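# Seat the wooden bed rail onto its short post

## Task

Push the near end of the wooden bed rail onto the short post until both pegs are inside the two holes in the rail's end and the rail end sits against the post, while the rail's far end rests in the bracket. The joint must hold by itself with no help from the robot. Finally open the grippers and move the arms away from the rail.

## Robot and tools

Robot: two arms, left_arm and right_arm, each with six joints and a parallel gripper. The arm names are labels only and do not refer to sides of a camera image.

Frame: every pose in a result uses one shared scene frame. The origin is on the table surface midway between the arms, +x points out over the table, +z points up, and left_arm is on the +y side. Positions are in metres and orientations are quaternions in w,x,y,z order. The printed hand position can be off from the real one, more so when the arm is stretched far.

Gripper geometry: the fingers point along the gripper's +z axis and open and close along its y axis. The reported end_effector_position is the point between the pads when closed, roughly 2 cm short of the fingertips. Closing pushes the tips about 10 mm further along +z.

Tool execute_actions, argument actions: a list holding zero or one item. An empty list returns the current state and commands nothing. An item with rows (and optionally steps, 1 to 15, default 15) is a motion. An item with only steps (up to 300) is a wait that returns once that many control steps have passed since the previous result. One control step is 1/30 s. Optional pictures (true/false) chooses whether camera images come back; by default they do. A refused call sends nothing to the robot.

Rows: a list of 1 to 15 rows, one row per control step; if there are fewer rows than steps, the last row is held for the remainder. Every row has exactly 14 numbers covering both arms, even if only one arm should move: left_arm waist, shoulder, elbow, forearm roll, wrist pitch, wrist roll, opening, then the same seven for right_arm. The six joint numbers are absolute target angles in radians (same values as Joint positions prints), not offsets. Stated ranges per arm: waist -6.283 to 6.283, shoulder -2.304 to 2.304, elbow -4.224 to 0.061, forearm roll -6.283 to 6.283, wrist pitch -2.164 to 2.164, wrist roll -6.283 to 6.283. The true ends may differ from these by up to 0.010 rad either way. A call is refused if a target is more than 0.010 rad beyond a range end and also further out than that joint's last reported angle. A target past the real end is cut to the end, and a "joint sent to its limit" line appears (possibly for an earlier action still running); the absence of that line does not prove there is more travel. Opening is an absolute value from -1 (closed) to +1 (fully open).

Motion limits: joint targets move at most 3.14 rad/s, take 0.16 s to get up to speed, and all joints of one arm are timed to arrive together. Each step the sent target stays within 0.623 rad of the measured angle, and if targets would put the gripper more than 70 mm from where it is, the whole arm's targets are pulled back. So large moves need several calls. Between calls the arms keep heading for the last row sent, until everything has nearly stopped or a step is HELD; after that only a new action moves them further.

Results: the state line `left_arm: …` | `right_arm: …` gives end_effector_position, end_effector_quat_wxyz and linear/angular velocities (m/s, rad/s). Joint positions and Joint velocities list each arm's joints in column order (rad, rad/s) plus the finger pad gap in metres (0.084 is fully open). grip_measured is the measured opening on the command scale. "joint command not followed" means a clearance check altered or blocked some joint targets; the rest of the row still ran. HELD flags steps where your row (or part) was not sent. A torque fault means contact torque hit a joint's load limit: that arm backs the joint off slightly, freezes for 10 seconds and drops the remainder of the call. Load limits (N m): waist 52.8, shoulder 52.8, elbow 44, forearm roll 23.7, wrist pitch 16.7, wrist roll 16.7, with held weight included. MOTOR HOT warns from 65 °C; at 80 °C an OVER-TEMPERATURE FAULT brakes that arm until it cools. Holding loads heats motors.

Gripping: to keep hold, command an opening well under grip_measured; the lower, the tighter. Each pad gives about 24 N on parts up to about 6 cm wide. Fast closing can press harder and even spring the fingers open. Sending back the read grip_measured still squeezes gently, less on wider parts, which may slip.

Tool zoom_image: camera is one of cam_high, cam_left_wrist, cam_right_wrist; region is [x0, y0, x1, y1] in pixels of that camera's latest 672x504 image, origin top-left, at most 504 by 504. It returns an enlarged view and moves nothing.

Tool show_instructions: no arguments; shows the reference image of the goal. Tool finished_scene: pass the current scene's number; it ends and grades the scene and cannot be undone. The goal must already hold on its own.

Cautions: nothing may leave the table. Do not let the arms strike or squeeze each other. Avoid drops, slips, slams, hard impacts and forceful shoving. Parts you hold may be tugged briefly, and loose objects nudged, without warning.

Each tool is called after ">>>" as name([rows], argument=value, ...), one row to a line, values as JSON.

Reference images:

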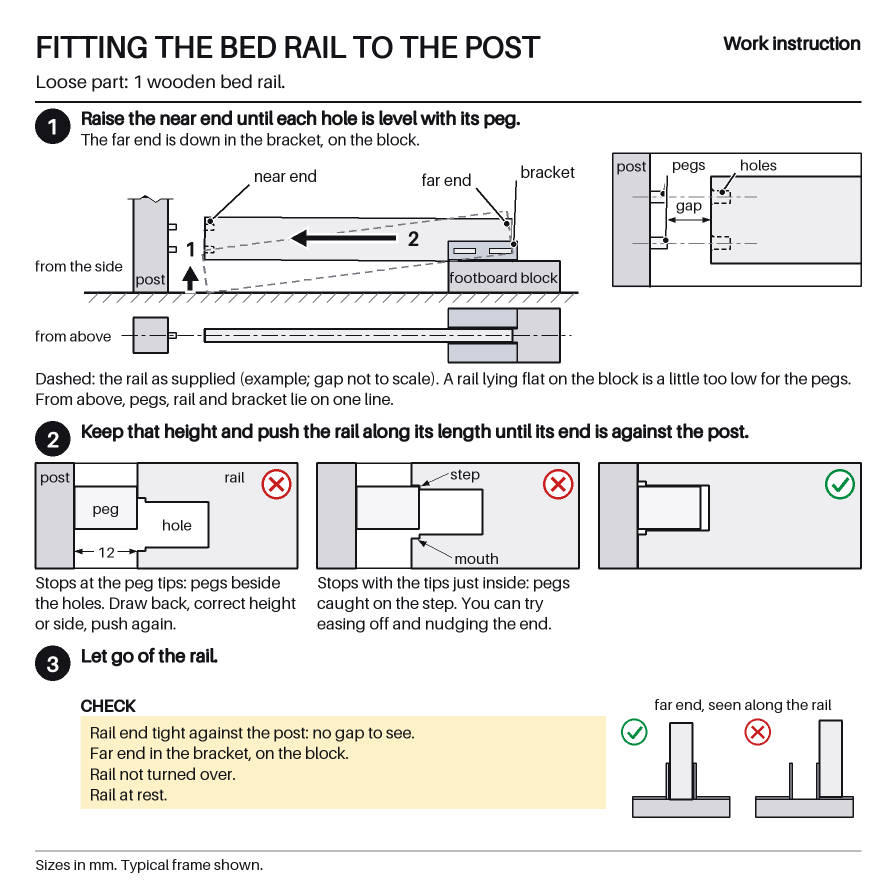

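## Session

>>> execute_actions(actions=[])

Scene clock: 0.00 s of 4100.00 s.
left_arm: end_effector_position=(+0.3913, +0.6092, +0.1239) grip_measured=+1.00 end_effector_quat_wxyz=(+0.009, +0.308, +0.951, -0.029) end_effector_velocity=(-0.000, -0.000, -0.000) end_effector_angular_velocity=(-0.001, +0.000, +0.002) | right_arm: end_effector_position=(+0.0594, +0.1242, +0.1477) grip_measured=+1.00 end_effector_quat_wxyz=(-0.215, -0.173, +0.906, +0.320) end_effector_velocity=(+0.000, -0.001, -0.000) end_effector_angular_velocity=(-0.001, -0.001, +0.000)
Joint positions: left_arm=[ 0.571 -0.383 -0.7   -0.156 -0.349 -1.881  0.084] | right_arm=[ 1.021 -0.358 -0.453 -1.252  0.758 -1.042  0.084]
Joint velocities: left_arm=[ 0.    -0.     0.    -0.001 -0.    -0.    -0.   ] | right_arm=[-0.     0.001  0.001  0.    -0.001 -0.    -0.   ]

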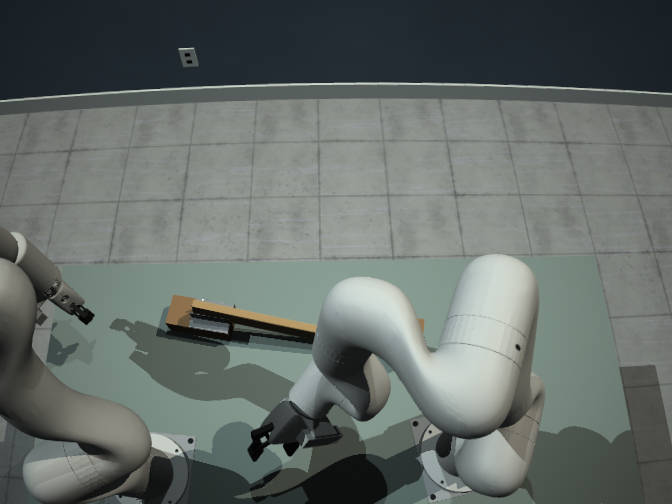

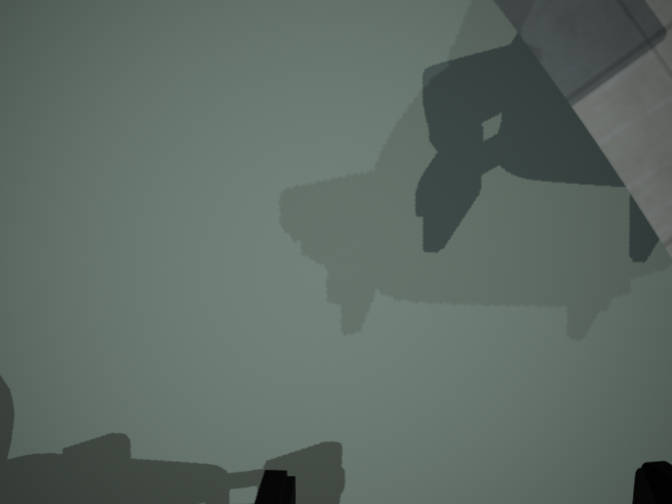

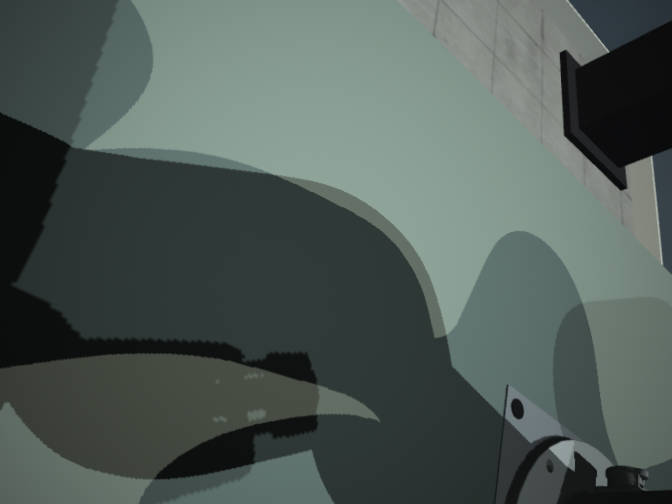

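>>> execute_actions([
  {"rows":[[0.571,-0.383,-0.7,-0.156,-0.349,-1.881,1,1.021,-0.1,-0.6,-1.252,0.758,-1.042,1]]},
], pictures=false)

>>> execute_actions([
  {"rows":[[0.571,-0.383,-0.7,-0.156,-0.349,-1.881,1,-0.4,-0.1,-0.6,0,-0.5,-1.042,1]]},
], pictures=false)

>>> execute_actions([
  {"steps":60},
])

Scene clock: 38.13 s of 4100.00 s.
left_arm: end_effector_position=(+0.3911, +0.6091, +0.1237) grip_measured=+1.00 end_effector_quat_wxyz=(+0.009, +0.308, +0.951, -0.029) end_effector_velocity=(+0.000, -0.000, +0.000) end_effector_angular_velocity=(+0.001, -0.000, -0.003) | right_arm: end_effector_position=(+0.0980, +0.2204, +0.3021) grip_measured=+1.00 end_effector_quat_wxyz=(-0.120, -0.229, +0.851, +0.457) end_effector_velocity=(+0.039, +0.097, +0.244) end_effector_angular_velocity=(+0.471, -0.185, -0.000)
Joint positions: left_arm=[ 0.571 -0.383 -0.7   -0.156 -0.349 -1.881  0.084] | right_arm=[ 1.021 -0.123 -0.587 -1.252  0.758 -1.042  0.084]
Joint velocities: left_arm=[-0.002  0.    -0.     0.001  0.     0.    -0.   ] | right_arm=[-0.     0.318 -0.188  0.001  0.003  0.001  0.   ]
Steps of this call (steps 1 to 90: nothing new was sent; then 34.63 s passed at rest; steps 91 to 105: all 15 steps of this action). Readings (joint positions):
91: left_arm=[0.571 -0.383 -0.700 -0.156 -0.349 -1.881] | right_arm=[1.021 -0.358 -0.453 -1.252 0.758 -1.042]
92: left_arm=[0.571 -0.383 -0.700 -0.156 -0.349 -1.881] | right_arm=[1.021 -0.354 -0.455 -1.252 0.757 -1.042]
94: left_arm=[0.571 -0.383 -0.700 -0.156 -0.349 -1.881] | right_arm=[1.021 -0.318 -0.475 -1.252 0.757 -1.042]
98: left_arm=[0.571 -0.383 -0.700 -0.156 -0.349 -1.881] | right_arm=[1.021 -0.242 -0.520 -1.252 0.758 -1.042]
105: the state above

Scene clock: 38.63 s of 4100.00 s.
left_arm: end_effector_position=(+0.3911, +0.6091, +0.1237) grip_measured=+1.00 end_effector_quat_wxyz=(+0.009, +0.308, +0.951, -0.029) end_effector_velocity=(-0.000, -0.000, -0.000) end_effector_angular_velocity=(-0.000, +0.001, -0.002) | right_arm: end_effector_position=(+0.2945, +0.1838, +0.2858) grip_measured=+1.00 end_effector_quat_wxyz=(+0.017, +0.024, +0.908, +0.417) end_effector_velocity=(+0.406, -0.195, -0.057) end_effector_angular_velocity=(-0.330, +0.049, -1.300)
Joint positions: left_arm=[ 0.571 -0.383 -0.7   -0.156 -0.349 -1.881  0.084] | right_arm=[ 0.768 -0.109 -0.595 -0.999  0.505 -1.042  0.084]
Joint velocities: left_arm=[-0.    -0.001 -0.     0.001 -0.     0.001  0.   ] | right_arm=[-0.572  0.008 -0.005  0.572 -0.569 -0.001  0.   ]
Steps of this call (steps 1 to 15: all 15 steps of this action). Readings (joint positions):
1: left_arm=[0.571 -0.383 -0.700 -0.156 -0.349 -1.881] | right_arm=[1.021 -0.115 -0.592 -1.252 0.758 -1.042]
2: left_arm=[0.571 -0.383 -0.700 -0.156 -0.349 -1.881] | right_arm=[1.017 -0.111 -0.594 -1.247 0.754 -1.042]
4: left_arm=[0.571 -0.383 -0.700 -0.156 -0.349 -1.881] | right_arm=[0.980 -0.112 -0.594 -1.210 0.717 -1.042]
8: left_arm=[0.571 -0.383 -0.700 -0.156 -0.349 -1.881] | right_arm=[0.901 -0.111 -0.594 -1.132 0.638 -1.042]
15: the state above

Scene clock: 40.63 s of 4100.00 s.
left_arm: end_effector_position=(+0.3911, +0.6091, +0.1237) grip_measured=+1.00 end_effector_quat_wxyz=(+0.009, +0.308, +0.951, -0.029) end_effector_velocity=(+0.001, -0.001, +0.000) end_effector_angular_velocity=(+0.000, -0.001, -0.000) | right_arm: end_effector_position=(+0.4251, -0.3885, +0.2056) grip_measured=+1.00 end_effector_quat_wxyz=(+0.000, +0.919, +0.394, +0.000) end_effector_velocity=(-0.001, -0.001, -0.000) end_effector_angular_velocity=(+0.002, +0.003, -0.005)
Joint positions: left_arm=[ 0.571 -0.383 -0.7   -0.156 -0.349 -1.881  0.084] | right_arm=[-0.399 -0.1   -0.6   -0.    -0.5   -1.042  0.084]
Joint velocities: left_arm=[-0.002  0.    -0.    -0.001  0.001 -0.     0.   ] | right_arm=[-0.004 -0.     0.     0.002 -0.003 -0.002 -0.   ]
Steps of this call (steps 1 to 60: the robot went on to your last target). Readings (joint positions):
1: left_arm=[0.571 -0.383 -0.700 -0.156 -0.349 -1.881] | right_arm=[0.749 -0.109 -0.595 -0.980 0.486 -1.042]
2: left_arm=[0.571 -0.383 -0.700 -0.156 -0.349 -1.881] | right_arm=[0.730 -0.108 -0.595 -0.961 0.467 -1.042]
4: left_arm=[0.571 -0.383 -0.700 -0.156 -0.349 -1.881] | right_arm=[0.691 -0.108 -0.595 -0.922 0.428 -1.042]
8: left_arm=[0.571 -0.383 -0.700 -0.156 -0.349 -1.881] | right_arm=[0.613 -0.107 -0.596 -0.844 0.350 -1.042]
60: the state above

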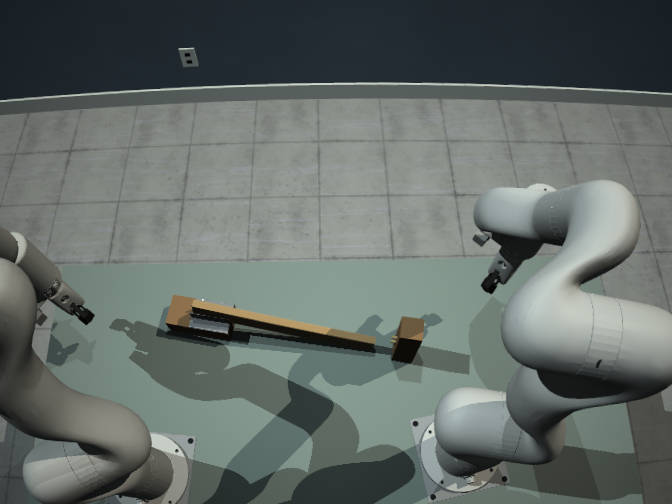

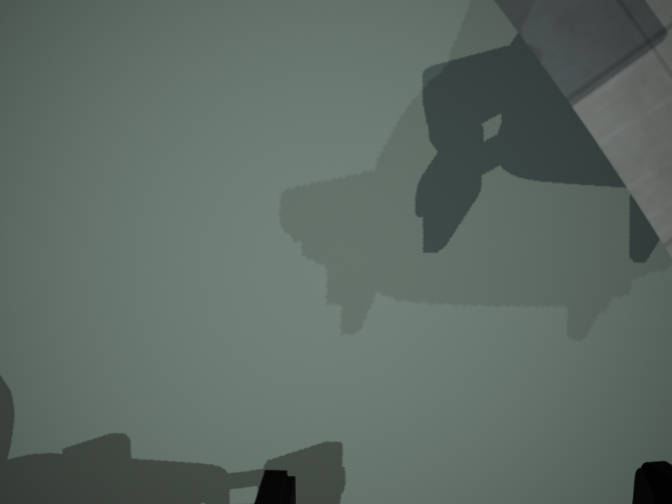

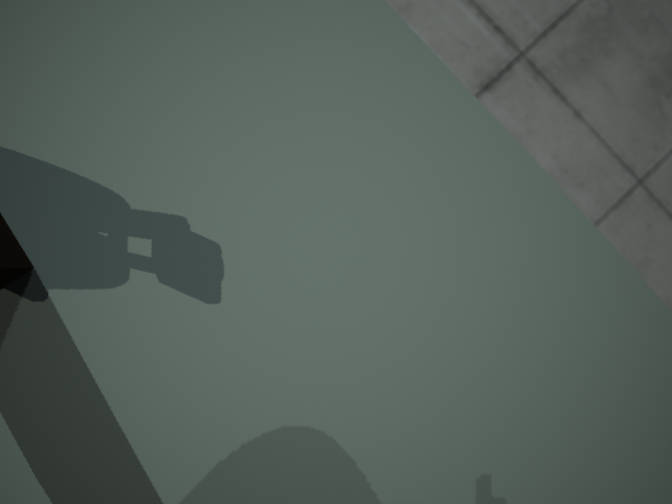

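>>> execute_actions([
  {"rows":[[0.571,-0.383,-0.7,-0.156,-0.349,-1.881,1,0.395,0.067,-0.555,0,-0.622,-0.84,1]]},
], pictures=false)

>>> execute_actions([
  {"steps":45},
])

Scene clock: 73.07 s of 4100.00 s.
left_arm: end_effector_position=(+0.3911, +0.6091, +0.1237) grip_measured=+1.00 end_effector_quat_wxyz=(+0.009, +0.308, +0.951, -0.029) end_effector_velocity=(-0.001, +0.001, -0.000) end_effector_angular_velocity=(-0.000, +0.001, +0.003) | right_arm: end_effector_position=(+0.4104, -0.2296, +0.2322) grip_measured=+1.00 end_effector_quat_wxyz=(+0.000, +0.845, +0.535, +0.000) end_effector_velocity=(-0.113, +0.355, +0.053) end_effector_angular_velocity=(+0.000, -0.000, +0.793)
Joint positions: left_arm=[ 0.571 -0.383 -0.7   -0.156 -0.349 -1.881  0.084] | right_arm=[ 0.037 -0.003 -0.574  0.    -0.571 -0.925  0.084]
Joint velocities: left_arm=[ 0.003 -0.001  0.     0.001  0.    -0.     0.   ] | right_arm=[ 1.037  0.203  0.055  0.    -0.148  0.244 -0.   ]
Steps of this call (steps 1 to 15: the robot went on to your last target; steps 16 to 90: nothing new was sent; then 28.93 s passed at rest; steps 91 to 105: all 15 steps of this action). Readings (joint positions):
91: left_arm=[0.571 -0.383 -0.700 -0.156 -0.349 -1.881] | right_arm=[-0.400 -0.100 -0.600 -0.000 -0.500 -1.042]
92: left_arm=[0.571 -0.383 -0.700 -0.156 -0.349 -1.881] | right_arm=[-0.396 -0.099 -0.600 -0.000 -0.501 -1.040]
94: left_arm=[0.571 -0.383 -0.700 -0.156 -0.349 -1.881] | right_arm=[-0.347 -0.086 -0.596 -0.000 -0.511 -1.024]
98: left_arm=[0.571 -0.383 -0.700 -0.156 -0.349 -1.881] | right_arm=[-0.202 -0.050 -0.587 0.000 -0.536 -0.982]
105: the state above

Scene clock: 74.57 s of 4100.00 s.
left_arm: end_effector_position=(+0.3911, +0.6091, +0.1237) grip_measured=+1.00 end_effector_quat_wxyz=(+0.009, +0.308, +0.951, -0.029) end_effector_velocity=(-0.000, +0.001, +0.000) end_effector_angular_velocity=(+0.000, -0.000, +0.002) | right_arm: end_effector_position=(+0.3511, -0.1189, +0.2498) grip_measured=+1.00 end_effector_quat_wxyz=(+0.000, +0.764, +0.645, -0.000) end_effector_velocity=(-0.000, -0.000, -0.000) end_effector_angular_velocity=(-0.000, +0.000, +0.000)
Joint positions: left_arm=[ 0.571 -0.383 -0.7   -0.156 -0.349 -1.881  0.084] | right_arm=[ 0.395  0.067 -0.555 -0.    -0.622 -0.84   0.084]
Joint velocities: left_arm=[ 0.002  0.    -0.    -0.     0.     0.    -0.   ] | right_arm=[ 0.     0.     0.001 -0.     0.001  0.     0.   ]
Steps of this call (steps 1 to 30: the robot went on to your last target; steps 31 to 45: nothing new was sent). Readings (joint positions):
1: left_arm=[0.571 -0.383 -0.700 -0.156 -0.349 -1.881] | right_arm=[0.072 0.004 -0.572 0.000 -0.576 -0.916]
2: left_arm=[0.571 -0.383 -0.700 -0.156 -0.349 -1.881] | right_arm=[0.107 0.011 -0.570 0.000 -0.581 -0.908]
4: left_arm=[0.571 -0.383 -0.700 -0.156 -0.349 -1.881] | right_arm=[0.177 0.024 -0.567 0.000 -0.591 -0.892]
8: left_arm=[0.571 -0.383 -0.700 -0.156 -0.349 -1.881] | right_arm=[0.314 0.051 -0.559 0.000 -0.610 -0.859]
45: the state above
All arms were judged still, so your last target was given up. Only a new action makes them travel on or press farther. Fingers that are still opening or closing keep moving.

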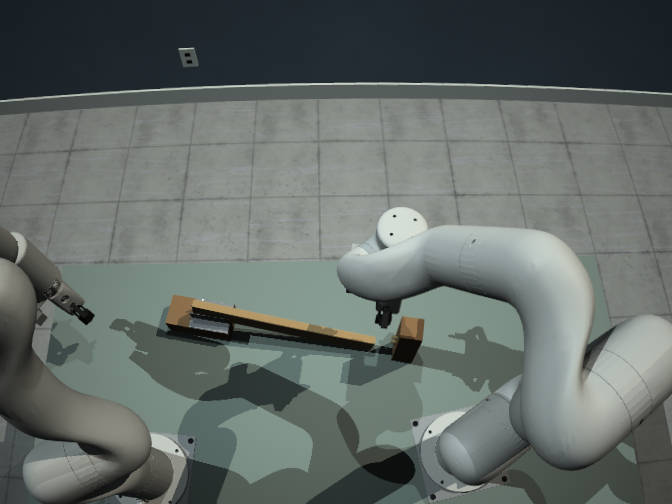

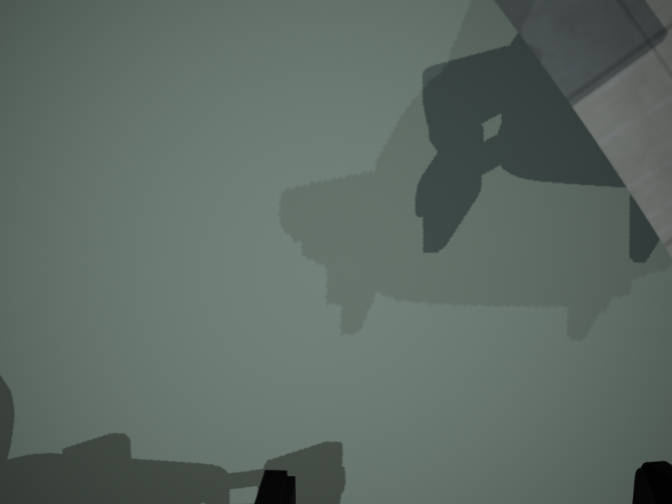

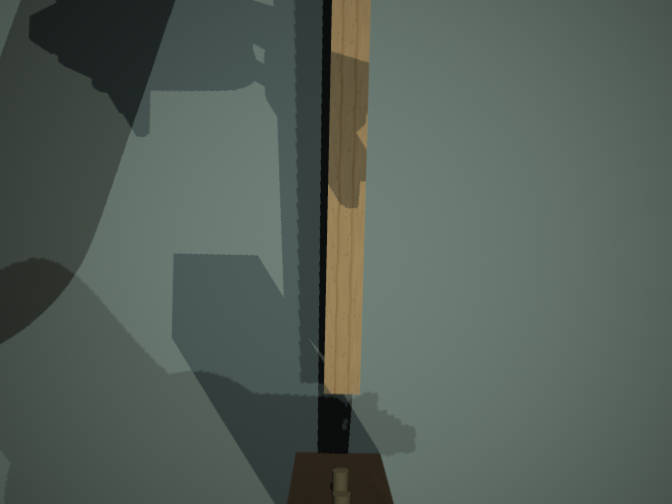

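>>> execute_actions([
  {"rows":[[0.571,-0.383,-0.7,-0.156,-0.349,-1.881,1,0.484,-0.269,-0.5945,0,-0.325,-0.751,1]]},
], pictures=false)

>>> execute_actions([
  {"steps":20},
])

Scene clock: 101.40 s of 4100.00 s.
left_arm: end_effector_position=(+0.3911, +0.6091, +0.1237) grip_measured=+1.00 end_effector_quat_wxyz=(+0.009, +0.308, +0.951, -0.029) end_effector_velocity=(-0.000, +0.000, -0.000) end_effector_angular_velocity=(-0.000, +0.000, +0.001) | right_arm: end_effector_position=(+0.3637, -0.0717, +0.1422) grip_measured=+1.00 end_effector_quat_wxyz=(-0.000, +0.764, +0.645, -0.000) end_effector_velocity=(+0.008, +0.017, -0.025) end_effector_angular_velocity=(+0.018, -0.023, -0.006)
Joint positions: left_arm=[ 0.571 -0.383 -0.7   -0.156 -0.349 -1.881  0.084] | right_arm=[ 0.482 -0.262 -0.593 -0.    -0.332 -0.753  0.084]
Joint velocities: left_arm=[ 0.001 -0.    -0.    -0.    -0.     0.     0.   ] | right_arm=[ 0.022 -0.08  -0.02   0.     0.089  0.028  0.   ]
Steps of this call (steps 1 to 90: nothing new was sent; then 23.33 s passed at rest; steps 91 to 105: all 15 steps of this action). Readings (joint positions):
91: left_arm=[0.571 -0.383 -0.700 -0.156 -0.349 -1.881] | right_arm=[0.395 0.067 -0.555 -0.000 -0.622 -0.840]
92: left_arm=[0.571 -0.383 -0.700 -0.156 -0.349 -1.881] | right_arm=[0.396 0.063 -0.556 -0.000 -0.617 -0.839]
94: left_arm=[0.571 -0.383 -0.700 -0.156 -0.349 -1.881] | right_arm=[0.409 0.014 -0.563 -0.000 -0.572 -0.825]
98: left_arm=[0.571 -0.383 -0.700 -0.156 -0.349 -1.881] | right_arm=[0.449 -0.138 -0.579 0.000 -0.441 -0.786]
105: the state above

Scene clock: 102.07 s of 4100.00 s.
left_arm: end_effector_position=(+0.3911, +0.6091, +0.1237) grip_measured=+1.00 end_effector_quat_wxyz=(+0.009, +0.308, +0.951, -0.029) end_effector_velocity=(-0.000, +0.001, +0.000) end_effector_angular_velocity=(-0.000, -0.000, +0.001) | right_arm: end_effector_position=(+0.3639, -0.0706, +0.1398) grip_measured=+1.00 end_effector_quat_wxyz=(+0.000, +0.764, +0.645, +0.000) end_effector_velocity=(-0.000, -0.000, -0.000) end_effector_angular_velocity=(-0.000, +0.000, -0.001)
Joint positions: left_arm=[ 0.571 -0.383 -0.7   -0.156 -0.349 -1.881  0.084] | right_arm=[ 0.484 -0.269 -0.595 -0.    -0.325 -0.751  0.084]
Joint velocities: left_arm=[ 0.002  0.001 -0.     0.    -0.001  0.     0.   ] | right_arm=[ 0.    -0.001 -0.    -0.     0.     0.001  0.   ]
Steps of this call (steps 1 to 15: the robot went on to your last target; steps 16 to 20: nothing new was sent). Readings (joint positions):
1: left_arm=[0.571 -0.383 -0.700 -0.156 -0.349 -1.881] | right_arm=[0.483 -0.264 -0.594 -0.000 -0.329 -0.752]
2: left_arm=[0.571 -0.383 -0.700 -0.156 -0.349 -1.881] | right_arm=[0.483 -0.265 -0.594 -0.000 -0.328 -0.752]
4: left_arm=[0.571 -0.383 -0.700 -0.156 -0.349 -1.881] | right_arm=[0.483 -0.267 -0.595 -0.000 -0.326 -0.751]
8: left_arm=[0.571 -0.383 -0.700 -0.156 -0.349 -1.881] | right_arm=[0.484 -0.268 -0.595 -0.000 -0.325 -0.751]
20: the state above
All arms were judged still, so your last target was given up. Only a new action makes them travel on or press farther. Fingers that are still opening or closing keep moving.

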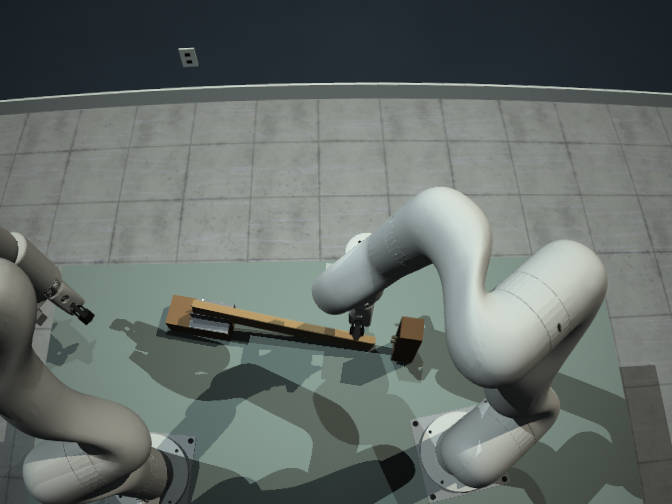

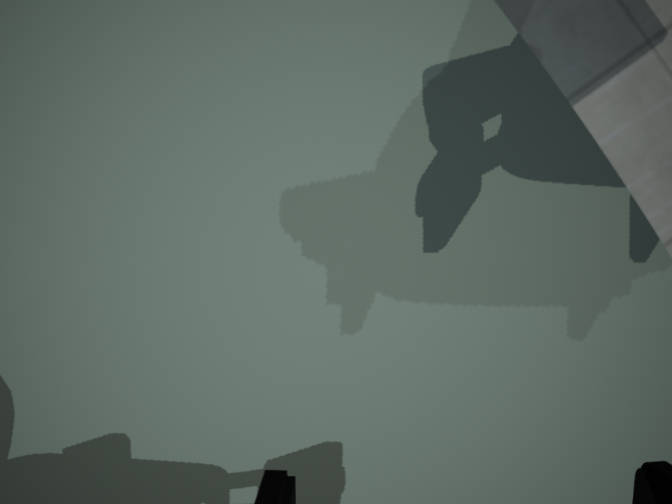

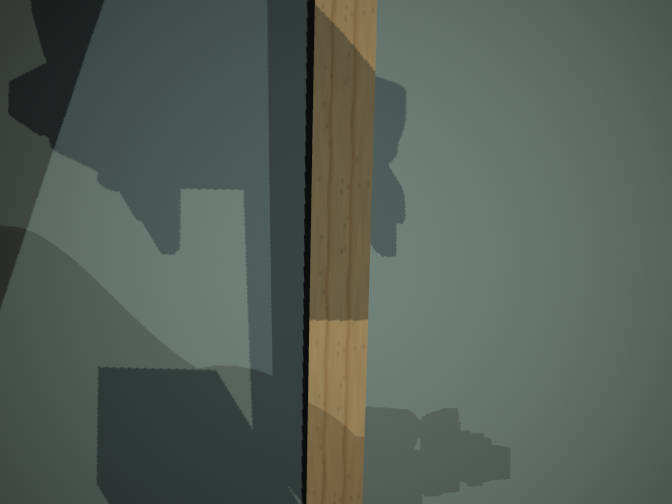

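>>> execute_actions([
  {"rows":[[0.571,-0.383,-0.7,-0.156,-0.349,-1.881,1,0.484,-0.443,-0.6,0,-0.157,-0.751,1]]},
], pictures=false)

>>> execute_actions([
  {"steps":15},
])

>>> zoom_image(camera="cam_high", region=[160,270,460,390])

Scene clock: 113.43 s of 4100.00 s.
left_arm: end_effector_position=(+0.3911, +0.6091, +0.1237) grip_measured=+1.00 end_effector_quat_wxyz=(+0.009, +0.308, +0.951, -0.029) end_effector_velocity=(+0.000, -0.000, +0.000) end_effector_angular_velocity=(+0.001, -0.001, +0.000) | right_arm: end_effector_position=(+0.3641, -0.0705, +0.0752) grip_measured=+1.00 end_effector_quat_wxyz=(+0.000, +0.764, +0.645, +0.000) end_effector_velocity=(-0.000, -0.000, -0.004) end_effector_angular_velocity=(+0.000, -0.001, +0.001)
Joint positions: left_arm=[ 0.571 -0.383 -0.7   -0.156 -0.349 -1.881  0.084] | right_arm=[ 0.484 -0.441 -0.6    0.    -0.158 -0.751  0.084]
Joint velocities: left_arm=[-0.     0.     0.    -0.     0.001 -0.     0.   ] | right_arm=[ 0.    -0.01  -0.     0.     0.011 -0.001 -0.   ]
Steps of this call (steps 1 to 90: nothing new was sent; then 7.87 s passed at rest; steps 91 to 105: all 15 steps of this action). Readings (joint positions):
91: left_arm=[0.571 -0.383 -0.700 -0.156 -0.349 -1.881] | right_arm=[0.484 -0.269 -0.595 -0.000 -0.325 -0.751]
92: left_arm=[0.571 -0.383 -0.700 -0.156 -0.349 -1.881] | right_arm=[0.484 -0.273 -0.595 0.000 -0.320 -0.751]
94: left_arm=[0.571 -0.383 -0.700 -0.156 -0.349 -1.881] | right_arm=[0.484 -0.320 -0.598 0.000 -0.272 -0.751]
98: left_arm=[0.571 -0.383 -0.700 -0.156 -0.349 -1.881] | right_arm=[0.484 -0.425 -0.597 -0.000 -0.178 -0.751]
105: the state above

Scene clock: 113.93 s of 4100.00 s.
left_arm: end_effector_position=(+0.3911, +0.6091, +0.1237) grip_measured=+1.00 end_effector_quat_wxyz=(+0.009, +0.308, +0.951, -0.029) end_effector_velocity=(+0.000, +0.000, +0.000) end_effector_angular_velocity=(+0.000, -0.000, -0.001) | right_arm: end_effector_position=(+0.3638, -0.0707, +0.0746) grip_measured=+1.00 end_effector_quat_wxyz=(+0.000, +0.764, +0.645, +0.000) end_effector_velocity=(-0.000, -0.000, -0.000) end_effector_angular_velocity=(-0.001, +0.001, -0.000)
Joint positions: left_arm=[ 0.571 -0.383 -0.7   -0.156 -0.349 -1.881  0.084] | right_arm=[ 0.484 -0.443 -0.6    0.    -0.157 -0.751  0.084]
Joint velocities: left_arm=[-0.     0.     0.     0.     0.001  0.    -0.   ] | right_arm=[ 0.    -0.001 -0.    -0.    -0.001  0.     0.   ]
Steps of this call (steps 1 to 15: the robot went on to your last target). Readings (joint positions):
1: left_arm=[0.571 -0.383 -0.700 -0.156 -0.349 -1.881] | right_arm=[0.484 -0.442 -0.600 0.000 -0.158 -0.751]
2: left_arm=[0.571 -0.383 -0.700 -0.156 -0.349 -1.881] | right_arm=[0.484 -0.442 -0.600 0.000 -0.157 -0.751]
4: left_arm=[0.571 -0.383 -0.700 -0.156 -0.349 -1.881] | right_arm=[0.484 -0.442 -0.600 0.000 -0.157 -0.751]
8: left_arm=[0.571 -0.383 -0.700 -0.156 -0.349 -1.881] | right_arm=[0.484 -0.443 -0.600 0.000 -0.157 -0.751]
15: the state above
All arms were judged still, so your last target was given up. Only a new action makes them travel on or press farther. Fingers that are still opening or closing keep moving.

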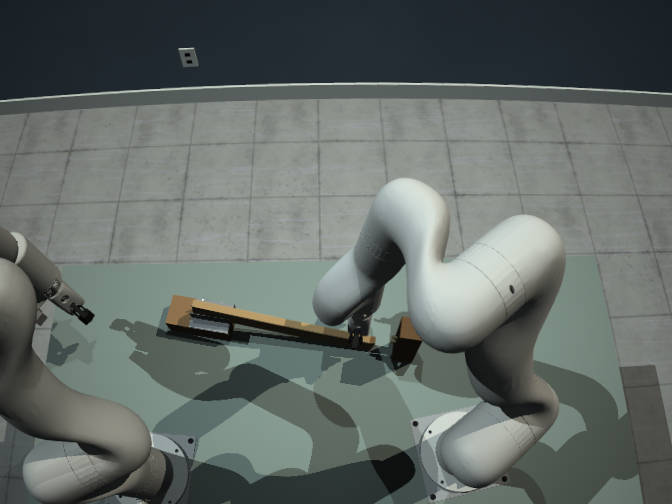

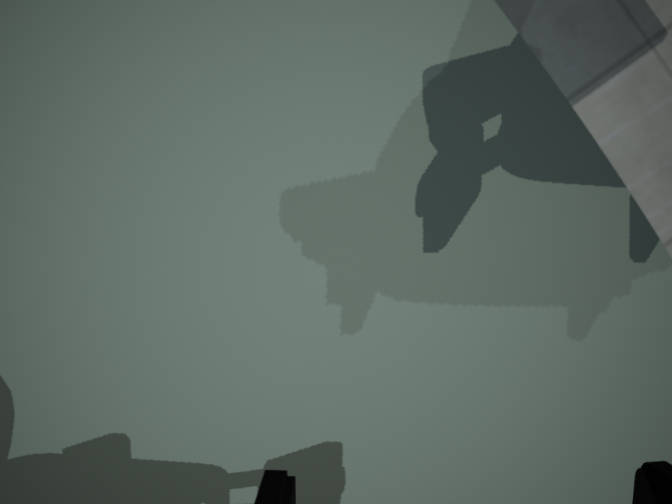

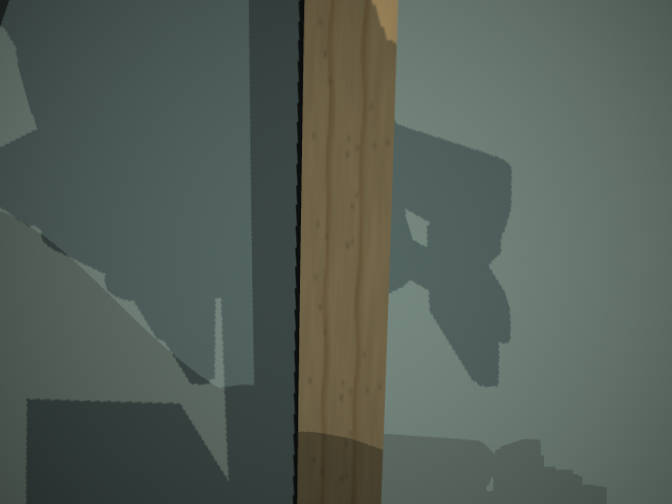

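Region (160, 270, 460, 390) of cam_high's 672x504 image, scaled by 1.680, with more detail than that image has; it fills the top 202 rows of this view, and the rest is white.

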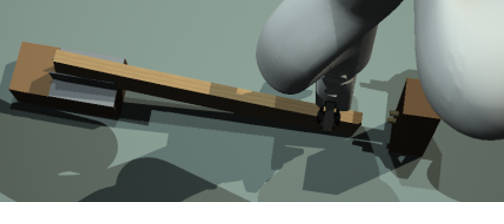

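>>> execute_actions([
  {"rows":[[0.571,-0.383,-0.7,-0.156,-0.349,-1.881,1,0.484,-0.528,-0.613,0,-0.085,-0.751,1]]},
], pictures=false)

>>> execute_actions([
  {"rows":[[0.571,-0.383,-0.7,-0.156,-0.349,-1.881,1,0.484,-0.528,-0.613,0,-0.085,-0.751,0],[0.571,-0.383,-0.7,-0.156,-0.349,-1.881,1,0.484,-0.528,-0.613,0,-0.085,-0.751,-0.4],[0.571,-0.383,-0.7,-0.156,-0.349,-1.881,1,0.484,-0.528,-0.613,0,-0.085,-0.751,-1]]},
], pictures=false)

>>> execute_actions([
  {"steps":15},
])

Scene clock: 125.70 s of 4100.00 s.
left_arm: end_effector_position=(+0.3911, +0.6091, +0.1237) grip_measured=+1.00 end_effector_quat_wxyz=(+0.009, +0.308, +0.951, -0.029) end_effector_velocity=(+0.000, -0.001, +0.000) end_effector_angular_velocity=(-0.000, +0.001, -0.001) | right_arm: end_effector_position=(+0.3640, -0.0705, +0.0449) grip_measured=+1.00 end_effector_quat_wxyz=(+0.000, +0.764, +0.645, +0.000) end_effector_velocity=(-0.000, -0.000, -0.002) end_effector_angular_velocity=(-0.002, +0.002, -0.000)
Joint positions: left_arm=[ 0.571 -0.383 -0.7   -0.156 -0.349 -1.881  0.084] | right_arm=[ 0.484 -0.527 -0.613  0.    -0.085 -0.751  0.084]
Joint velocities: left_arm=[-0.001  0.     0.     0.    -0.001 -0.     0.   ] | right_arm=[-0.    -0.005 -0.001  0.     0.001  0.    -0.   ]
Steps of this call (steps 1 to 90: nothing new was sent; then 8.27 s passed at rest; steps 91 to 105: all 15 steps of this action). Readings (joint positions):
91: left_arm=[0.571 -0.383 -0.700 -0.156 -0.349 -1.881] | right_arm=[0.484 -0.443 -0.600 -0.000 -0.157 -0.751]
92: left_arm=[0.571 -0.383 -0.700 -0.156 -0.349 -1.881] | right_arm=[0.484 -0.447 -0.601 -0.000 -0.153 -0.751]
94: left_arm=[0.571 -0.383 -0.700 -0.156 -0.349 -1.881] | right_arm=[0.484 -0.480 -0.607 0.000 -0.125 -0.751]
98: left_arm=[0.571 -0.383 -0.700 -0.156 -0.349 -1.881] | right_arm=[0.484 -0.521 -0.611 -0.000 -0.092 -0.751]
105: the state above

Scene clock: 126.20 s of 4100.00 s.
left_arm: end_effector_position=(+0.3911, +0.6091, +0.1237) grip_measured=+1.00 end_effector_quat_wxyz=(+0.009, +0.308, +0.951, -0.029) end_effector_velocity=(-0.000, -0.000, -0.000) end_effector_angular_velocity=(-0.000, +0.001, +0.001) | right_arm: end_effector_position=(+0.3629, -0.0712, +0.0445) grip_measured=+0.44 end_effector_quat_wxyz=(-0.000, +0.764, +0.646, -0.002) end_effector_velocity=(+0.003, +0.000, -0.001) end_effector_angular_velocity=(+0.006, -0.008, -0.001)
Joint positions: left_arm=[ 0.571 -0.383 -0.7   -0.156 -0.349 -1.881  0.084] | right_arm=[ 0.485 -0.528 -0.612  0.    -0.087 -0.751  0.063]
Joint velocities: left_arm=[ 0.     0.     0.    -0.    -0.001 -0.    -0.   ] | right_arm=[-0.005 -0.002 -0.001 -0.001  0.011 -0.003  0.005]
Steps of this call (steps 1 to 15: all 15 steps of this action). Readings (joint positions):
1: left_arm=[0.571 -0.383 -0.700 -0.156 -0.349 -1.881] | right_arm=[0.484 -0.527 -0.613 -0.000 -0.085 -0.751]
2: left_arm=[0.571 -0.383 -0.700 -0.156 -0.349 -1.881] | right_arm=[0.484 -0.528 -0.613 0.000 -0.085 -0.751]
4: left_arm=[0.571 -0.383 -0.700 -0.156 -0.349 -1.881] | right_arm=[0.484 -0.528 -0.613 0.000 -0.087 -0.751]
8: left_arm=[0.571 -0.383 -0.700 -0.156 -0.349 -1.881] | right_arm=[0.486 -0.527 -0.612 0.000 -0.090 -0.751]
15: the state above

Scene clock: 126.70 s of 4100.00 s.
left_arm: end_effector_position=(+0.3911, +0.6091, +0.1237) grip_measured=+1.00 end_effector_quat_wxyz=(+0.009, +0.308, +0.951, -0.029) end_effector_velocity=(+0.000, +0.001, +0.000) end_effector_angular_velocity=(+0.001, -0.001, +0.001) | right_arm: end_effector_position=(+0.3632, -0.0711, +0.0445) grip_measured=+0.45 end_effector_quat_wxyz=(-0.000, +0.764, +0.645, -0.001) end_effector_velocity=(+0.001, +0.000, +0.000) end_effector_angular_velocity=(+0.001, -0.001, -0.000)
Joint positions: left_arm=[ 0.571 -0.383 -0.7   -0.156 -0.349 -1.881  0.084] | right_arm=[ 0.484 -0.528 -0.613  0.    -0.087 -0.751  0.063]
Joint velocities: left_arm=[ 0.001  0.    -0.    -0.     0.001 -0.    -0.   ] | right_arm=[ 0.     0.    -0.001  0.    -0.     0.    -0.   ]
Steps of this call (steps 1 to 15: the robot went on to your last target). Readings (joint positions):
1: left_arm=[0.571 -0.383 -0.700 -0.156 -0.349 -1.881] | right_arm=[0.484 -0.528 -0.612 0.000 -0.087 -0.751]
2: left_arm=[0.571 -0.383 -0.700 -0.156 -0.349 -1.881] | right_arm=[0.484 -0.528 -0.612 0.000 -0.087 -0.751]
4: left_arm=[0.571 -0.383 -0.700 -0.156 -0.349 -1.881] | right_arm=[0.484 -0.528 -0.612 0.000 -0.087 -0.751]
8: left_arm=[0.571 -0.383 -0.700 -0.156 -0.349 -1.881] | right_arm=[0.484 -0.528 -0.612 -0.000 -0.087 -0.751]
15: the state above
All arms were judged still, so your last target was given up. Only a new action makes them travel on or press farther. Fingers that are still opening or closing keep moving.

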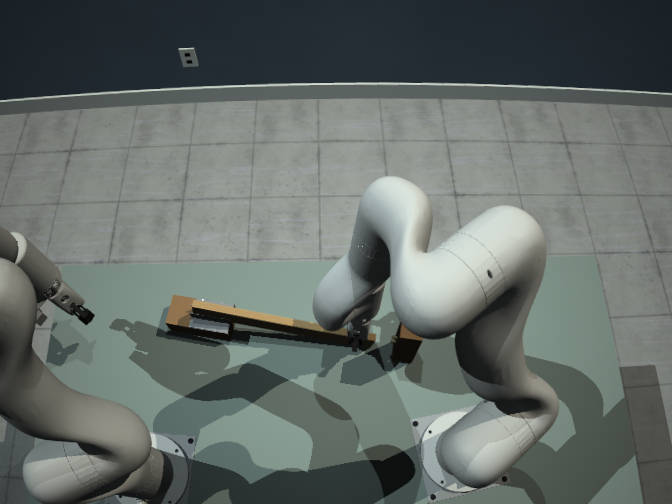

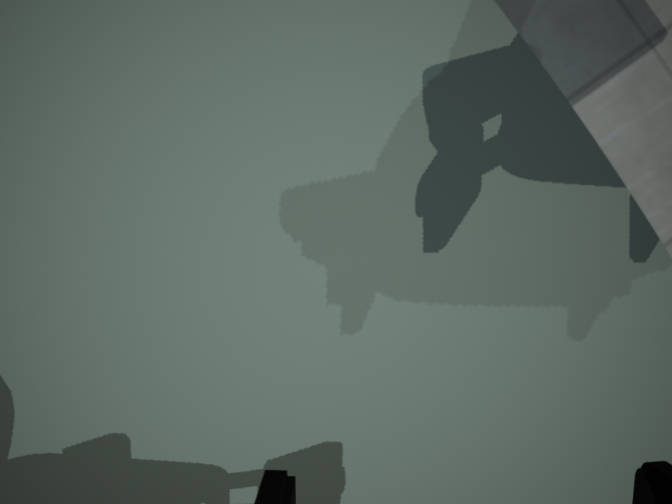

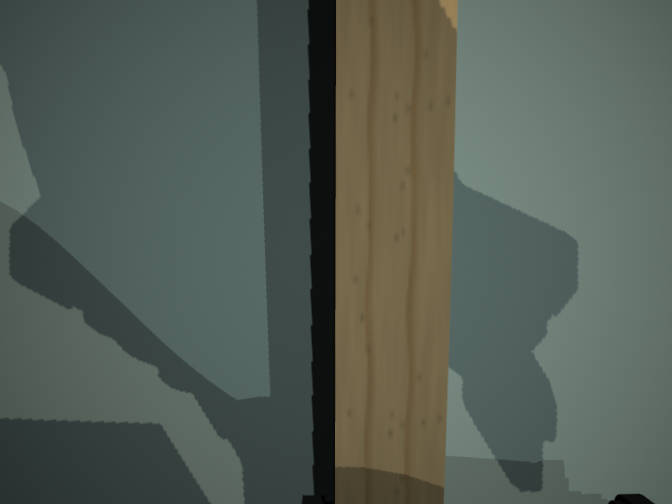

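>>> execute_actions([
  {"rows":[[0.571,-0.383,-0.7,-0.156,-0.349,-1.881,1,0.484,-0.528,-0.613,0,-0.085,-0.751,1]]},
], pictures=false)

>>> execute_actions([
  {"rows":[[0.571,-0.383,-0.7,-0.156,-0.349,-1.881,1,0.484,-0.269,-0.5945,0,-0.325,-0.751,1]]},
], pictures=false)

>>> execute_actions([
  {"steps":20},
])

>>> zoom_image(camera="cam_high", region=[160,270,460,390])

Scene clock: 145.43 s of 4100.00 s.
left_arm: end_effector_position=(+0.3911, +0.6091, +0.1237) grip_measured=+1.00 end_effector_quat_wxyz=(+0.009, +0.308, +0.951, -0.029) end_effector_velocity=(-0.000, -0.000, -0.000) end_effector_angular_velocity=(-0.001, +0.001, -0.000) | right_arm: end_effector_position=(+0.3646, -0.0703, +0.0448) grip_measured=+1.00 end_effector_quat_wxyz=(+0.000, +0.764, +0.645, +0.001) end_effector_velocity=(-0.005, -0.002, -0.001) end_effector_angular_velocity=(-0.008, +0.011, +0.003)
Joint positions: left_arm=[ 0.571 -0.383 -0.7   -0.156 -0.349 -1.881  0.084] | right_arm=[ 0.484 -0.528 -0.614 -0.    -0.084 -0.751  0.084]
Joint velocities: left_arm=[-0.    -0.001  0.    -0.001 -0.     0.     0.   ] | right_arm=[ 0.004  0.     0.006  0.001 -0.008 -0.     0.001]
Steps of this call (steps 1 to 90: nothing new was sent; then 15.23 s passed at rest; steps 91 to 105: all 15 steps of this action). Readings (joint positions):
91: left_arm=[0.571 -0.383 -0.700 -0.156 -0.349 -1.881] | right_arm=[0.484 -0.528 -0.613 0.000 -0.088 -0.751]
92: left_arm=[0.571 -0.383 -0.700 -0.156 -0.349 -1.881] | right_arm=[0.484 -0.528 -0.613 0.000 -0.088 -0.751]
94: left_arm=[0.571 -0.383 -0.700 -0.156 -0.349 -1.881] | right_arm=[0.483 -0.528 -0.613 -0.000 -0.086 -0.751]
98: left_arm=[0.571 -0.383 -0.700 -0.156 -0.349 -1.881] | right_arm=[0.482 -0.528 -0.617 -0.000 -0.080 -0.751]
105: the state above

Scene clock: 145.93 s of 4100.00 s.
left_arm: end_effector_position=(+0.3911, +0.6091, +0.1237) grip_measured=+1.00 end_effector_quat_wxyz=(+0.009, +0.308, +0.951, -0.029) end_effector_velocity=(-0.000, -0.000, -0.000) end_effector_angular_velocity=(-0.000, +0.001, +0.000) | right_arm: end_effector_position=(+0.3637, -0.0708, +0.1385) grip_measured=+1.00 end_effector_quat_wxyz=(-0.000, +0.764, +0.645, -0.000) end_effector_velocity=(-0.004, -0.003, +0.010) end_effector_angular_velocity=(-0.006, +0.008, -0.000)
Joint positions: left_arm=[ 0.571 -0.383 -0.7   -0.156 -0.349 -1.881  0.084] | right_arm=[ 0.484 -0.272 -0.594 -0.    -0.322 -0.751  0.084]
Joint velocities: left_arm=[-0.    -0.001 -0.    -0.    -0.    -0.    -0.   ] | right_arm=[-0.     0.029  0.005  0.    -0.034  0.    -0.   ]
Steps of this call (steps 1 to 15: all 15 steps of this action). Readings (joint positions):
1: left_arm=[0.571 -0.383 -0.700 -0.156 -0.349 -1.881] | right_arm=[0.484 -0.528 -0.614 -0.000 -0.084 -0.751]
2: left_arm=[0.571 -0.383 -0.700 -0.156 -0.349 -1.881] | right_arm=[0.484 -0.524 -0.613 -0.000 -0.089 -0.751]
4: left_arm=[0.571 -0.383 -0.700 -0.156 -0.349 -1.881] | right_arm=[0.484 -0.476 -0.607 -0.000 -0.137 -0.751]
8: left_arm=[0.571 -0.383 -0.700 -0.156 -0.349 -1.881] | right_arm=[0.484 -0.332 -0.601 0.000 -0.264 -0.751]
15: the state above

Scene clock: 146.60 s of 4100.00 s.
left_arm: end_effector_position=(+0.3911, +0.6091, +0.1237) grip_measured=+1.00 end_effector_quat_wxyz=(+0.009, +0.308, +0.951, -0.029) end_effector_velocity=(+0.001, +0.000, +0.000) end_effector_angular_velocity=(+0.001, -0.002, -0.001) | right_arm: end_effector_position=(+0.3639, -0.0706, +0.1398) grip_measured=+1.00 end_effector_quat_wxyz=(+0.000, +0.764, +0.645, +0.000) end_effector_velocity=(+0.000, +0.000, +0.000) end_effector_angular_velocity=(-0.000, +0.000, +0.001)
Joint positions: left_arm=[ 0.571 -0.383 -0.7   -0.156 -0.349 -1.881  0.084] | right_arm=[ 0.484 -0.269 -0.594 -0.    -0.325 -0.751  0.084]
Joint velocities: left_arm=[-0.001  0.    -0.     0.001  0.001  0.     0.   ] | right_arm=[-0.     0.    -0.    -0.    -0.001 -0.001 -0.   ]
Steps of this call (steps 1 to 15: the robot went on to your last target; steps 16 to 20: nothing new was sent). Readings (joint positions):
1: left_arm=[0.571 -0.383 -0.700 -0.156 -0.349 -1.881] | right_arm=[0.484 -0.272 -0.594 -0.000 -0.323 -0.751]
2: left_arm=[0.571 -0.383 -0.700 -0.156 -0.349 -1.881] | right_arm=[0.484 -0.271 -0.594 -0.000 -0.324 -0.751]
4: left_arm=[0.571 -0.383 -0.700 -0.156 -0.349 -1.881] | right_arm=[0.484 -0.270 -0.594 -0.000 -0.324 -0.751]
8: left_arm=[0.571 -0.383 -0.700 -0.156 -0.349 -1.881] | right_arm=[0.484 -0.269 -0.594 -0.000 -0.325 -0.751]
20: the state above
All arms were judged still, so your last target was given up. Only a new action makes them travel on or press farther. Fingers that are still opening or closing keep moving.

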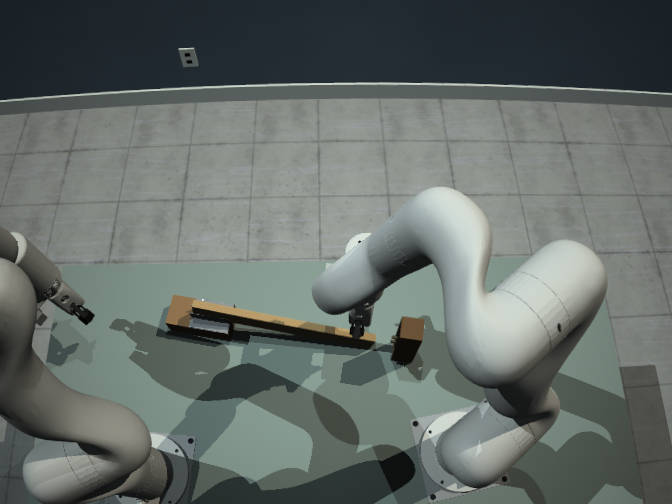

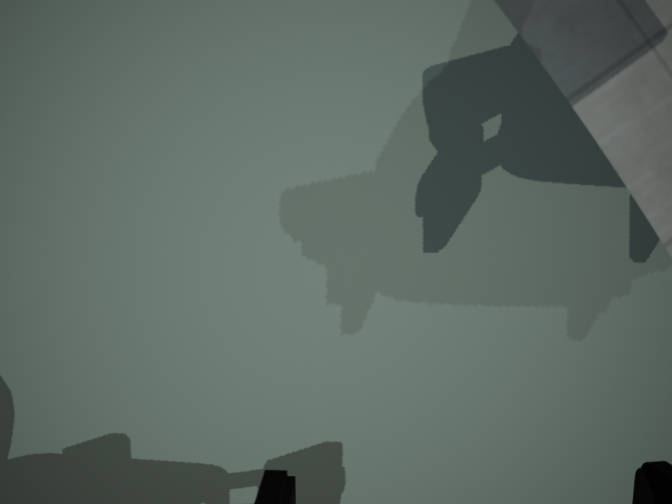

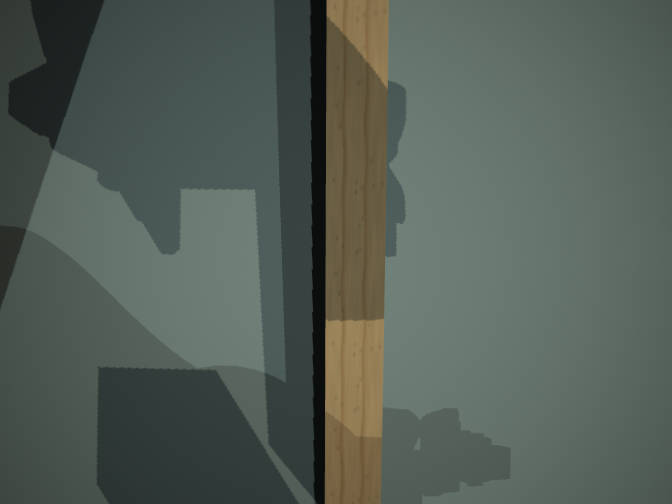

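Region (160, 270, 460, 390) of cam_high's 672x504 image, scaled by 1.680, with more detail than that image has; it fills the top 202 rows of this view, and the rest is white.

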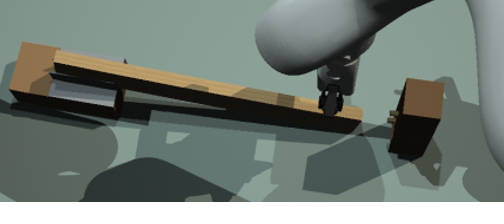

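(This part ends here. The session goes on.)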